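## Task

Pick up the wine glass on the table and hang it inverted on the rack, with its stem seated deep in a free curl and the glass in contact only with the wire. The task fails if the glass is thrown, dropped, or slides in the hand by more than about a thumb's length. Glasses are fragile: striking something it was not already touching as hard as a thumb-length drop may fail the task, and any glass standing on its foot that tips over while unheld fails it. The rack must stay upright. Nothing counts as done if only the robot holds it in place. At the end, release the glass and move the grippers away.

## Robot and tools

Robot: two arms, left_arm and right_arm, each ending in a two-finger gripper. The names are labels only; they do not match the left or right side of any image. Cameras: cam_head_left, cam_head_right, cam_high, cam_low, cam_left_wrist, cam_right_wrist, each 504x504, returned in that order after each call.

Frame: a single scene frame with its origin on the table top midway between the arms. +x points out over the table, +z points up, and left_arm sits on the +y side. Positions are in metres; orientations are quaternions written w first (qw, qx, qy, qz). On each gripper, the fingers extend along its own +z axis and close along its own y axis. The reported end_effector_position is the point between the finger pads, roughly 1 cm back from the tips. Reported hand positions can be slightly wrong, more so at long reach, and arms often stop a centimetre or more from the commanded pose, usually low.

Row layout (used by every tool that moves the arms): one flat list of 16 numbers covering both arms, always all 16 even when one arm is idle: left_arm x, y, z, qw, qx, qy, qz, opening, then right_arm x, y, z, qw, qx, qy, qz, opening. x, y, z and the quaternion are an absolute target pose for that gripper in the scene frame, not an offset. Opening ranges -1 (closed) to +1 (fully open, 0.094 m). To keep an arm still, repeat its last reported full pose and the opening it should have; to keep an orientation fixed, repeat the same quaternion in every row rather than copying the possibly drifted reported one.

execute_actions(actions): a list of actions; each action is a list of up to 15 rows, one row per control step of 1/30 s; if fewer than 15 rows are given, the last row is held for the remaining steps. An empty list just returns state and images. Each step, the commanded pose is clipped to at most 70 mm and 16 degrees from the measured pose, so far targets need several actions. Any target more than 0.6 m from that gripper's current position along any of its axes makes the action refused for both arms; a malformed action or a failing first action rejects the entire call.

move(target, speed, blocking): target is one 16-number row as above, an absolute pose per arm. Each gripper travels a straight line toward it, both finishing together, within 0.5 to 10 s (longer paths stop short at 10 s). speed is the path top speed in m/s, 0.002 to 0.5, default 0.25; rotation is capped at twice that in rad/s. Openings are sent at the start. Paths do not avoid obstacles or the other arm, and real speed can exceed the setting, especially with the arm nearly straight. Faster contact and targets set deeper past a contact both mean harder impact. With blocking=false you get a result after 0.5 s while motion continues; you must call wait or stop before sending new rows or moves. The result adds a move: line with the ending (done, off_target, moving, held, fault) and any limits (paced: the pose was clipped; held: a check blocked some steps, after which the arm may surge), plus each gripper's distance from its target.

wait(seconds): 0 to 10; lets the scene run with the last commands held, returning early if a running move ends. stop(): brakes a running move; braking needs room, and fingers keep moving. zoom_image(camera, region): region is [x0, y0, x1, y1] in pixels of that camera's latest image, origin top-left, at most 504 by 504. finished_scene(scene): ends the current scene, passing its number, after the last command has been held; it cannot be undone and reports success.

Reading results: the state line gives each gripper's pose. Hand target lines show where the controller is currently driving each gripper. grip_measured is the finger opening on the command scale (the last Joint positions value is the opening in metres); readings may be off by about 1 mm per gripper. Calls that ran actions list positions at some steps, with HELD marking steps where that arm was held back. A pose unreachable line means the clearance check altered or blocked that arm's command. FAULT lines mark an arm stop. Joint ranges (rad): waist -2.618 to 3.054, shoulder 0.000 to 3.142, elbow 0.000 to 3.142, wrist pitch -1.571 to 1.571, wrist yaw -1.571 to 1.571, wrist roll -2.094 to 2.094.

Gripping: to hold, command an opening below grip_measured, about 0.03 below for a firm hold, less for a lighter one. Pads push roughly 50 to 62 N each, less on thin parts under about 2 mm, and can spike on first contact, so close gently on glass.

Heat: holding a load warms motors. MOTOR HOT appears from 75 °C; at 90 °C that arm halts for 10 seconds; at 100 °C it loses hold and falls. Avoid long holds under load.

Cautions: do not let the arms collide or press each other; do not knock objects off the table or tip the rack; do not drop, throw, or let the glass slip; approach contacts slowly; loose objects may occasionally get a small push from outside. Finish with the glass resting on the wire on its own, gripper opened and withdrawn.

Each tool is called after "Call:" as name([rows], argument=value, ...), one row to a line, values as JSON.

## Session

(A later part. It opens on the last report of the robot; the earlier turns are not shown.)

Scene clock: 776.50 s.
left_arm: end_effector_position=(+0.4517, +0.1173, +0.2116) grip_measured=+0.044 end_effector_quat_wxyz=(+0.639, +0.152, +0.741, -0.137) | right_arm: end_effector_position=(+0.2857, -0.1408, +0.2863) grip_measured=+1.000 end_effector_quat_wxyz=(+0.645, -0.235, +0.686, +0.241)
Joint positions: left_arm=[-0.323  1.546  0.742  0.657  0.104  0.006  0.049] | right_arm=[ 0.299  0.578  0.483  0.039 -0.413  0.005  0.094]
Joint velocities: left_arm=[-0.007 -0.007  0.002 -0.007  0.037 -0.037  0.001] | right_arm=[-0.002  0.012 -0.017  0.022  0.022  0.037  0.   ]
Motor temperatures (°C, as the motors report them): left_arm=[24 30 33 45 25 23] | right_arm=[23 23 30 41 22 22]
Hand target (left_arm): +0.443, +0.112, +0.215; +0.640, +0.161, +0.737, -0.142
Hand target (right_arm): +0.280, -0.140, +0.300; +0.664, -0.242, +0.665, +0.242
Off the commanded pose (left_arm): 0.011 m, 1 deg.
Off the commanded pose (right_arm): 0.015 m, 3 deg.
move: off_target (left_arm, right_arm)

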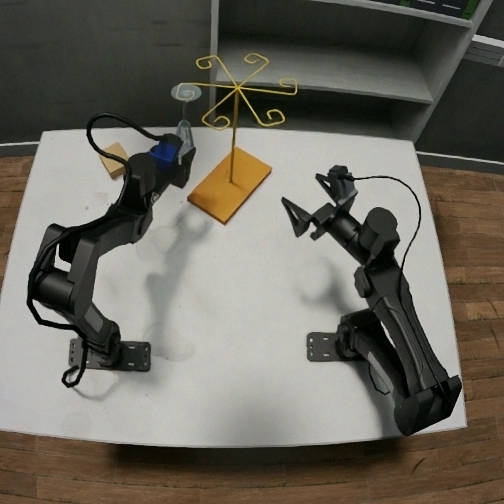

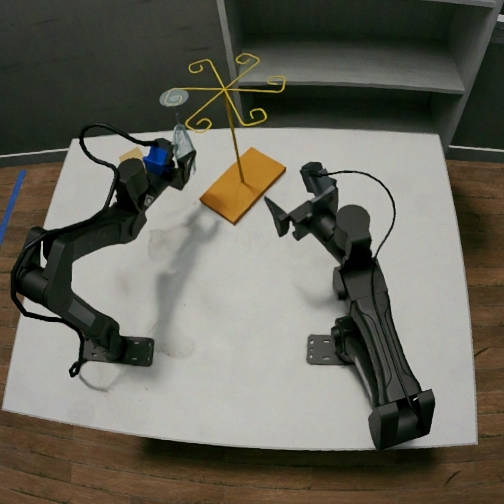

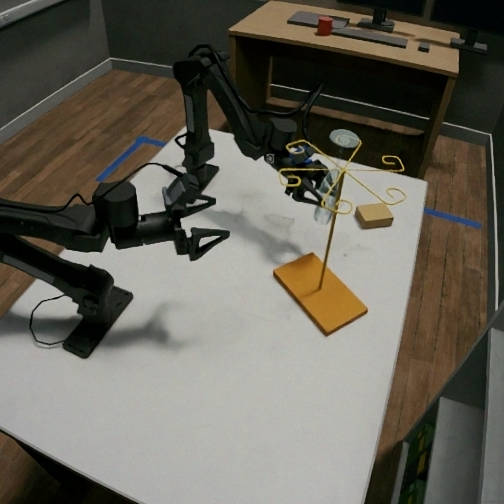

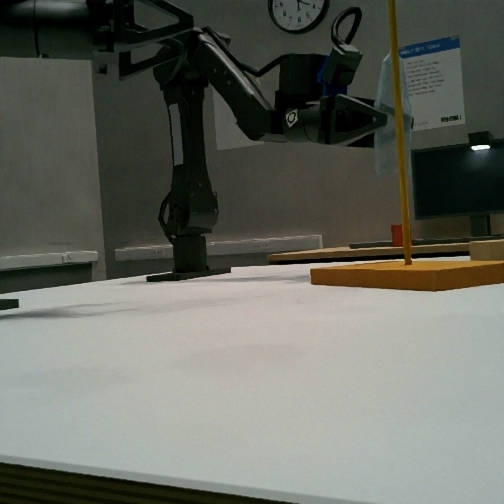

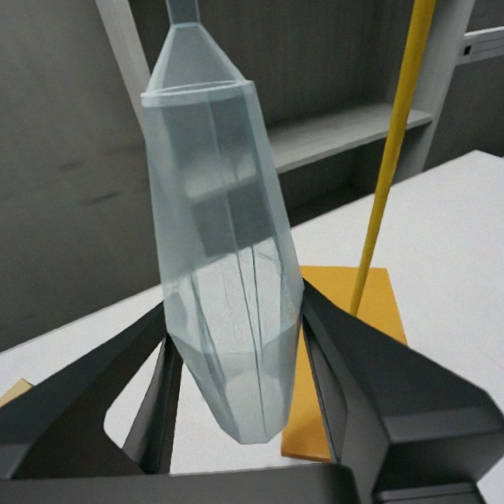

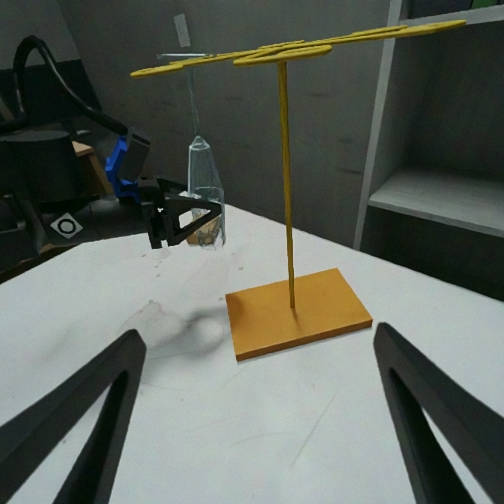

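Call:
move(target=[0.443,0.112,0.205,0.640,0.161,0.737,-0.142,0.015, 0.28,-0.14,0.30,0.664,-0.242,0.664,0.242,1], speed=0.01)

Call:
zoom_image(camera="cam_head_left", region=[165,60,225,115])

Call:
zoom_image(camera="cam_right_wrist", region=[100,0,300,170])

Scene clock: 787.17 s.
left_arm: end_effector_position=(+0.4494, +0.1182, +0.2116) grip_measured=+0.044 end_effector_quat_wxyz=(+0.646, +0.151, +0.735, -0.138) | right_arm: end_effector_position=(+0.2857, -0.1408, +0.2863) grip_measured=+1.000 end_effector_quat_wxyz=(+0.645, -0.235, +0.686, +0.241)
Joint positions: left_arm=[-0.323  1.546  0.719  0.699  0.103  0.006  0.049] | right_arm=[ 0.299  0.578  0.483  0.039 -0.413  0.005  0.094]
Joint velocities: left_arm=[-0.017 -0.002  0.017 -0.037 -0.022  0.081 -0.001] | right_arm=[-0.007  0.007 -0.007  0.081  0.007  0.037  0.   ]
Motor temperatures (°C, as the motors report them): left_arm=[24 30 33 44 25 23] | right_arm=[23 23 30 41 22 22]
Hand target (left_arm): +0.443, +0.112, +0.205; +0.640, +0.161, +0.737, -0.142
Hand target (right_arm): +0.280, -0.140, +0.300; +0.664, -0.242, +0.665, +0.242
Off the commanded pose (left_arm): 0.011 m, 1 deg.
Off the commanded pose (right_arm): 0.015 m, 3 deg.
move: off_target (left_arm, right_arm)

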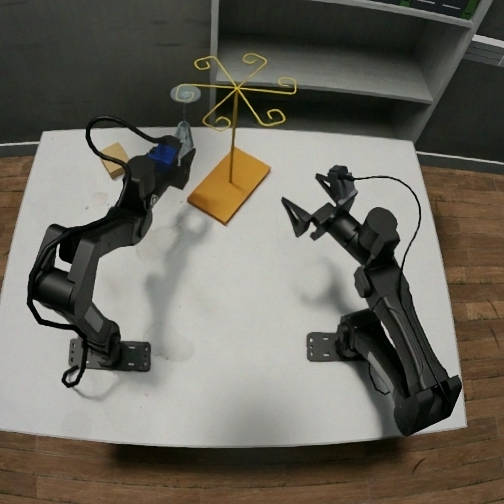

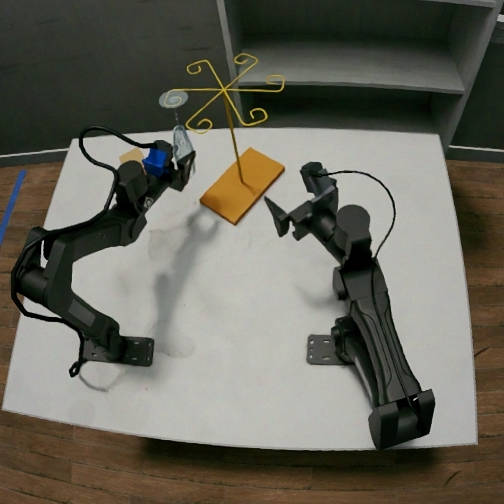

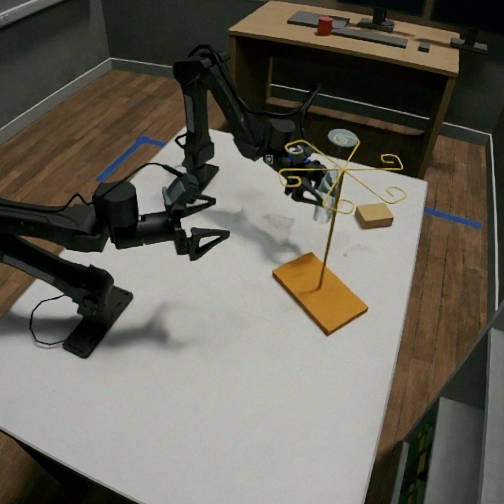

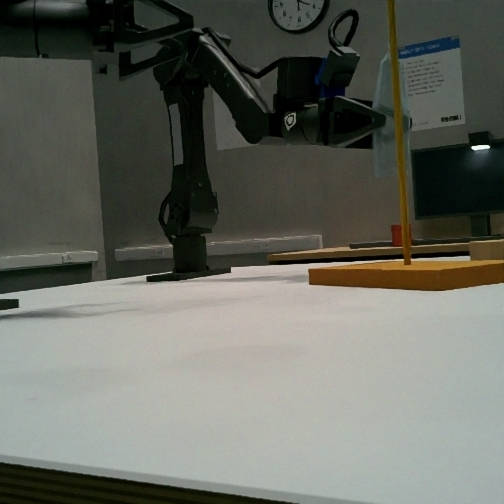

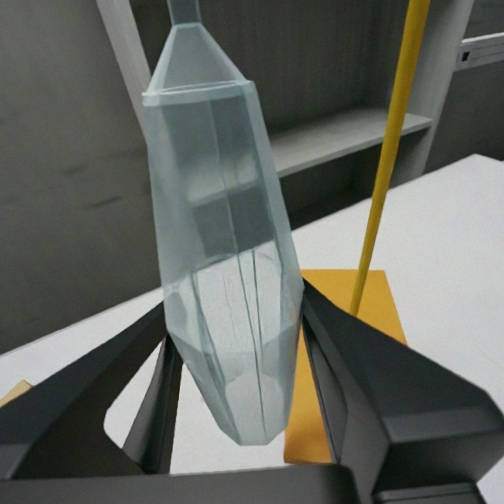

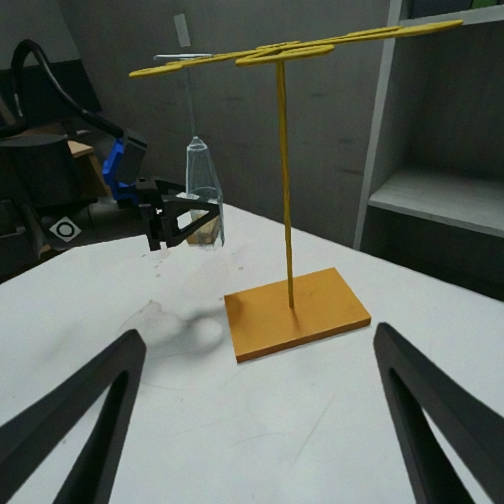

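Region (165, 60, 225, 115) of cam_head_left's 504x504 image, scaled by 8.400, with more detail than that image has; it fills the top 462 rows of this view, and the rest is white.

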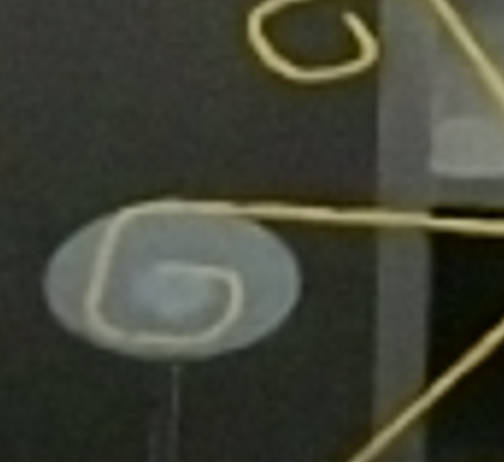

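Region (100, 0, 300, 170) of cam_right_wrist's 504x504 image, scaled by 2.520, with more detail than that image has; it fills the top 428 rows of this view, and the rest is white.

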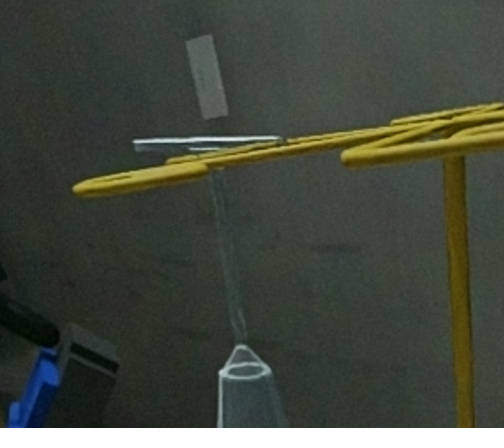

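Call:
move(target=[0.449,0.116,0.21,0.640,0.161,0.737,-0.142,0.3, 0.28,-0.14,0.30,0.664,-0.242,0.664,0.242,1], speed=0.01)

Call:
move(target=[0.449,0.116,0.21,0.640,0.161,0.737,-0.142,1, 0.28,-0.14,0.30,0.664,-0.242,0.664,0.242,1], speed=0.01)

Scene clock: 795.77 s.
left_arm: end_effector_position=(+0.4478, +0.1155, +0.2089) grip_measured=+0.297 end_effector_quat_wxyz=(+0.641, +0.157, +0.737, -0.144) | right_arm: end_effector_position=(+0.2857, -0.1408, +0.2863) grip_measured=+1.000 end_effector_quat_wxyz=(+0.645, -0.235, +0.686, +0.241)
Joint positions: left_arm=[-0.323  1.546  0.719  0.688  0.12   0.006  0.061] | right_arm=[ 0.299  0.578  0.483  0.039 -0.413  0.005  0.094]
Joint velocities: left_arm=[ 0.017 -0.007 -0.017  0.022 -0.051 -0.007 -0.   ] | right_arm=[ 0.002  0.012  0.002  0.051 -0.051 -0.081  0.   ]
Motor temperatures (°C, as the motors report them): left_arm=[24 29 33 44 25 23] | right_arm=[23 23 30 41 22 22]
Hand target (left_arm): +0.449, +0.116, +0.210; +0.640, +0.161, +0.737, -0.142
Hand target (right_arm): +0.280, -0.140, +0.300; +0.664, -0.242, +0.665, +0.242
Off the commanded pose (left_arm): 0.002 m, 0 deg.
Off the commanded pose (right_arm): 0.015 m, 3 deg.
move: off_target (right_arm)

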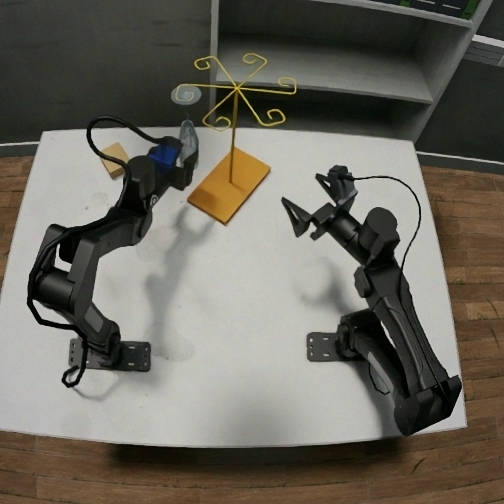

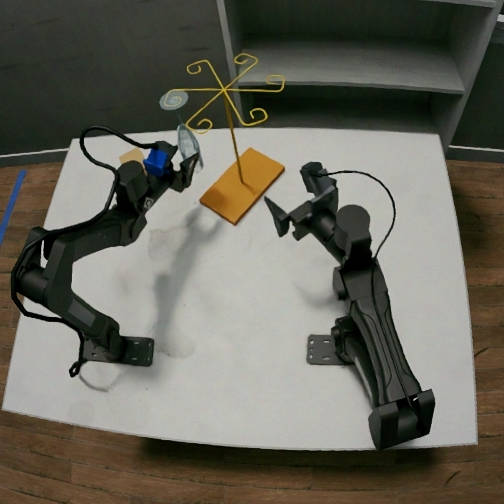

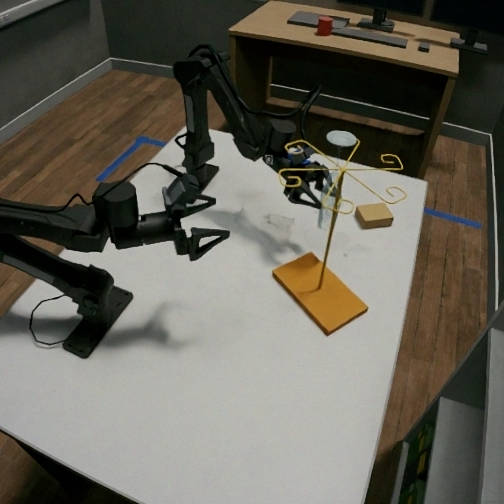

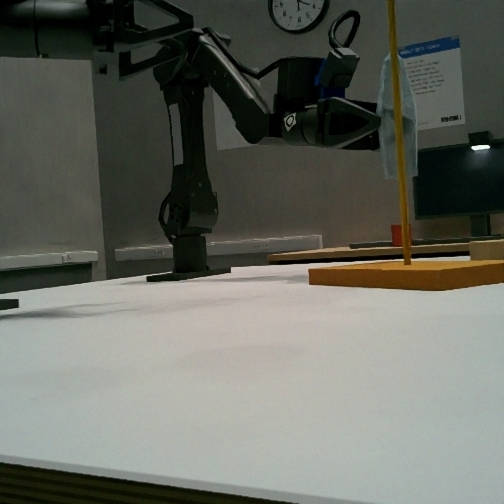

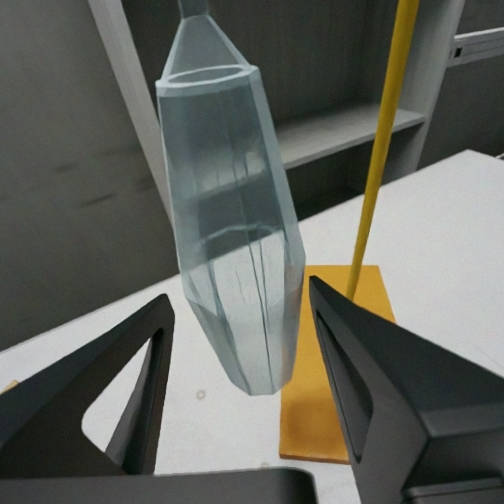

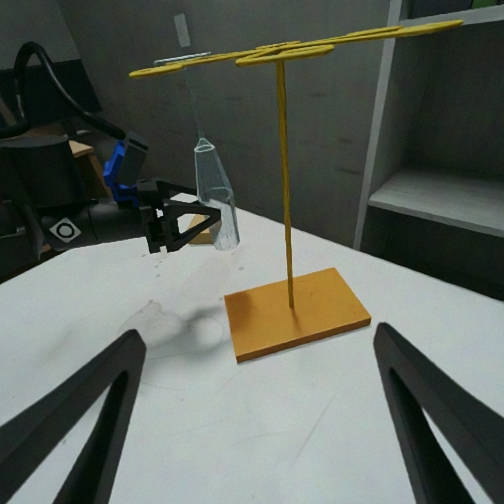

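Scene clock: 798.97 s.
left_arm: end_effector_position=(+0.4478, +0.1155, +0.2088) grip_measured=+0.998 end_effector_quat_wxyz=(+0.641, +0.157, +0.737, -0.144) | right_arm: end_effector_position=(+0.2857, -0.1408, +0.2862) grip_measured=+1.000 end_effector_quat_wxyz=(+0.645, -0.234, +0.686, +0.241)
Joint positions: left_arm=[-0.323  1.546  0.719  0.688  0.12   0.006  0.094] | right_arm=[ 0.299  0.578  0.483  0.038 -0.413  0.005  0.094]
Joint velocities: left_arm=[-0.012 -0.027  0.007 -0.066 -0.007  0.007 -0.   ] | right_arm=[ 0.002  0.012 -0.037  0.007  0.022 -0.022  0.   ]
Motor temperatures (°C, as the motors report them): left_arm=[24 29 33 44 25 23] | right_arm=[23 23 30 41 22 22]
Hand target (left_arm): +0.449, +0.116, +0.210; +0.640, +0.161, +0.737, -0.142
Hand target (right_arm): +0.280, -0.140, +0.300; +0.664, -0.242, +0.665, +0.242
Off the commanded pose (left_arm): 0.002 m, 0 deg.
Off the commanded pose (right_arm): 0.015 m, 3 deg.
move: off_target (right_arm)

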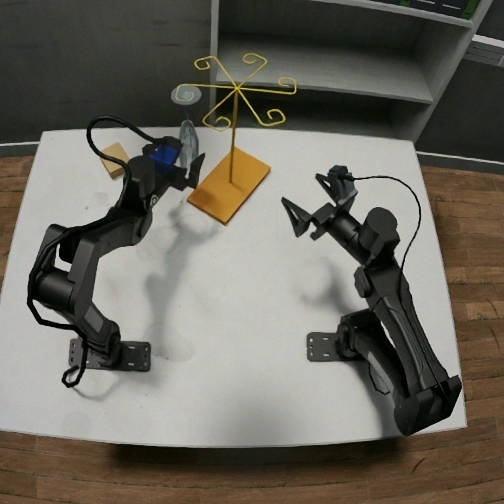

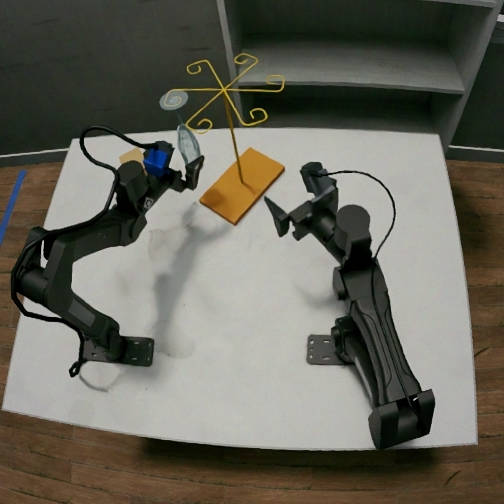

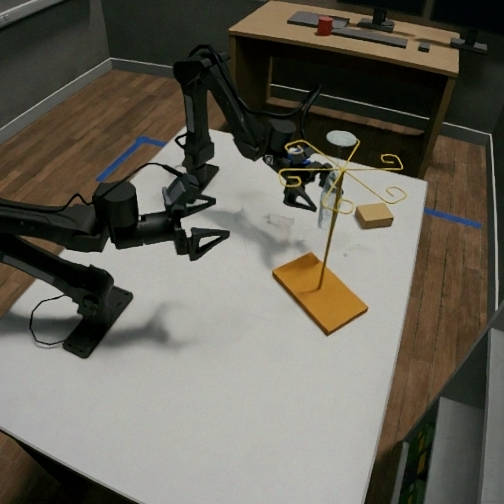

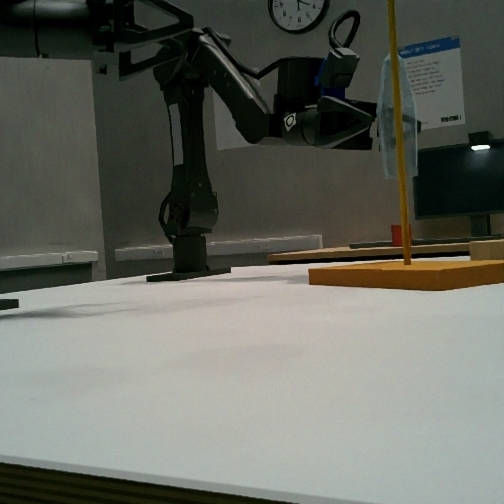

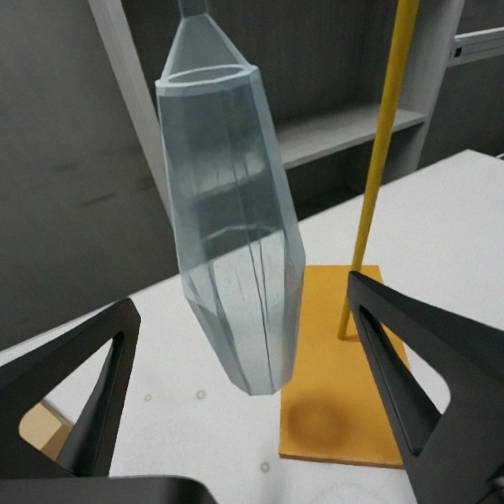

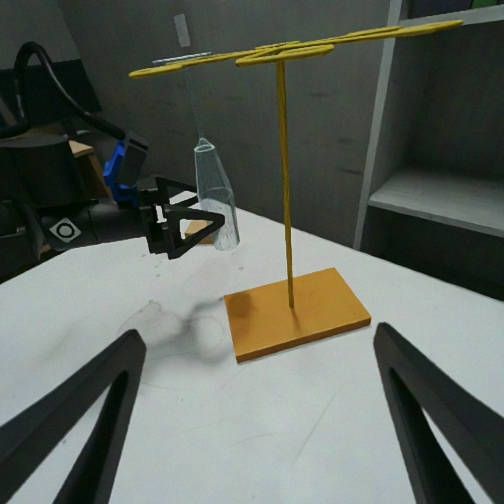

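Hanging freely. Retreat.

Call:
move(target=[0.33,0.172,0.215,0.640,0.161,0.737,-0.142,1, 0.25,-0.20,0.30,0.664,-0.242,0.664,0.242,1], speed=0.15)

Call:
zoom_image(camera="cam_head_left", region=[150,50,250,150])

Scene clock: 805.87 s.
left_arm: end_effector_position=(+0.3322, +0.1665, +0.2114) grip_measured=+0.998 end_effector_quat_wxyz=(+0.637, +0.160, +0.740, -0.146) | right_arm: end_effector_position=(+0.2533, -0.2011, +0.2975) grip_measured=+1.000 end_effector_quat_wxyz=(+0.658, -0.232, +0.671, +0.249)
Joint positions: left_arm=[-0.237  0.92   0.354  0.416  0.212  0.02   0.094] | right_arm=[-0.32   0.401  0.478 -0.093 -1.039  0.015  0.094]
Joint velocities: left_arm=[ 0.007  0.002 -0.007 -0.022 -0.066 -0.022 -0.001] | right_arm=[ 0.007 -0.002 -0.012  0.022 -0.022  0.022  0.   ]
Motor temperatures (°C, as the motors report them): left_arm=[24 29 33 43 25 23] | right_arm=[23 23 30 41 22 22]
Hand target (left_arm): +0.329, +0.170, +0.213; +0.640, +0.161, +0.737, -0.142
Hand target (right_arm): +0.250, -0.200, +0.302; +0.666, -0.239, +0.663, +0.245
Off the commanded pose (left_arm): 0.007 m, 1 deg.
Off the commanded pose (right_arm): 0.004 m, 2 deg.
move: done

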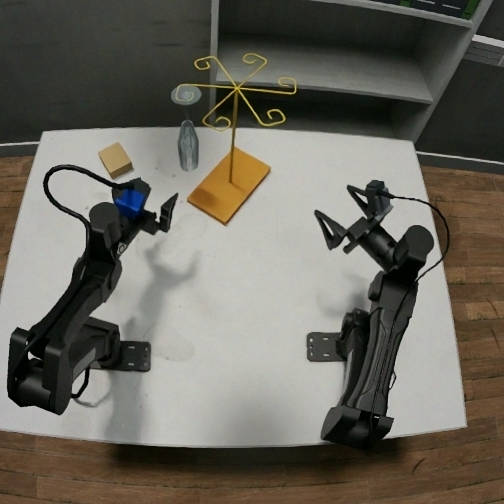

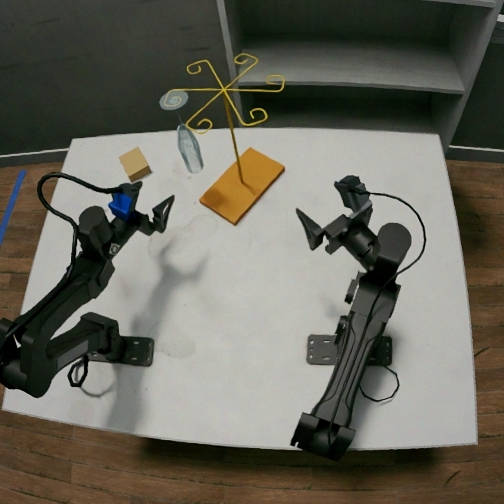

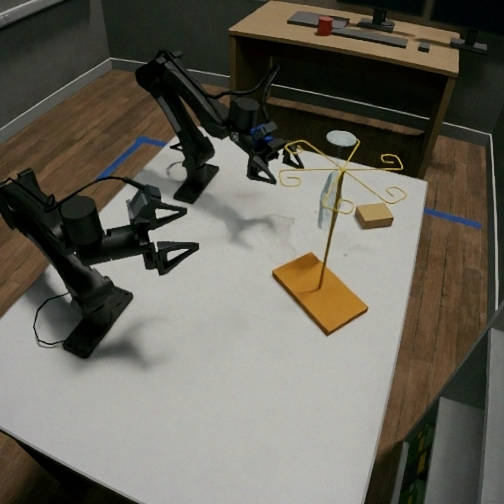

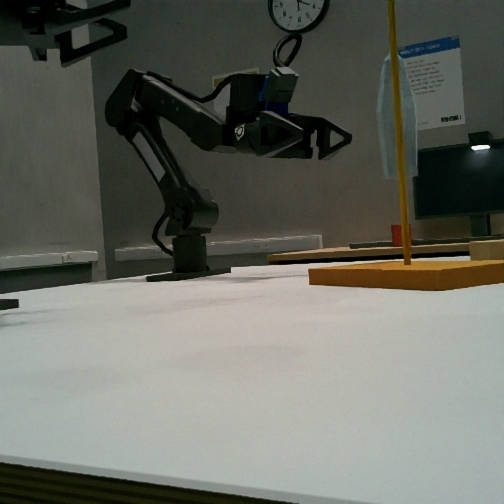

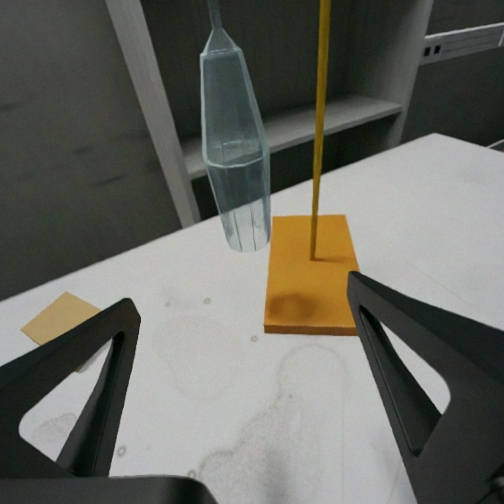

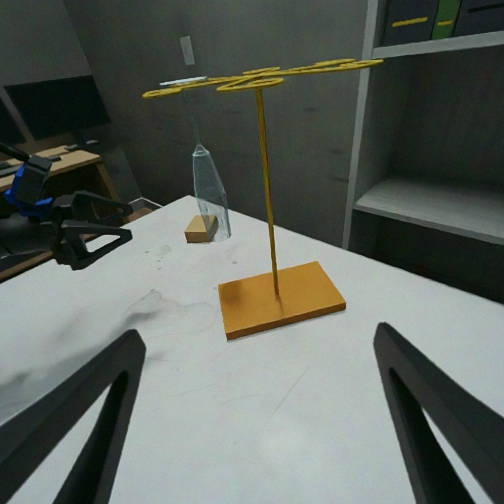

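Region (150, 50, 250, 150) of cam_head_left's 504x504 image, scaled by 5.040, with more detail than that image has.

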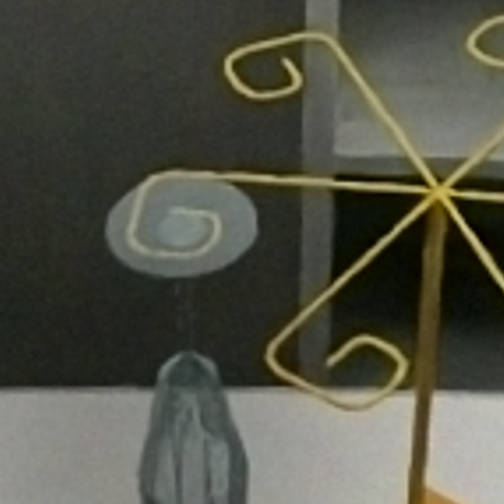

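Call:
finished_scene(scene=1)

The scene is finished: the task was done.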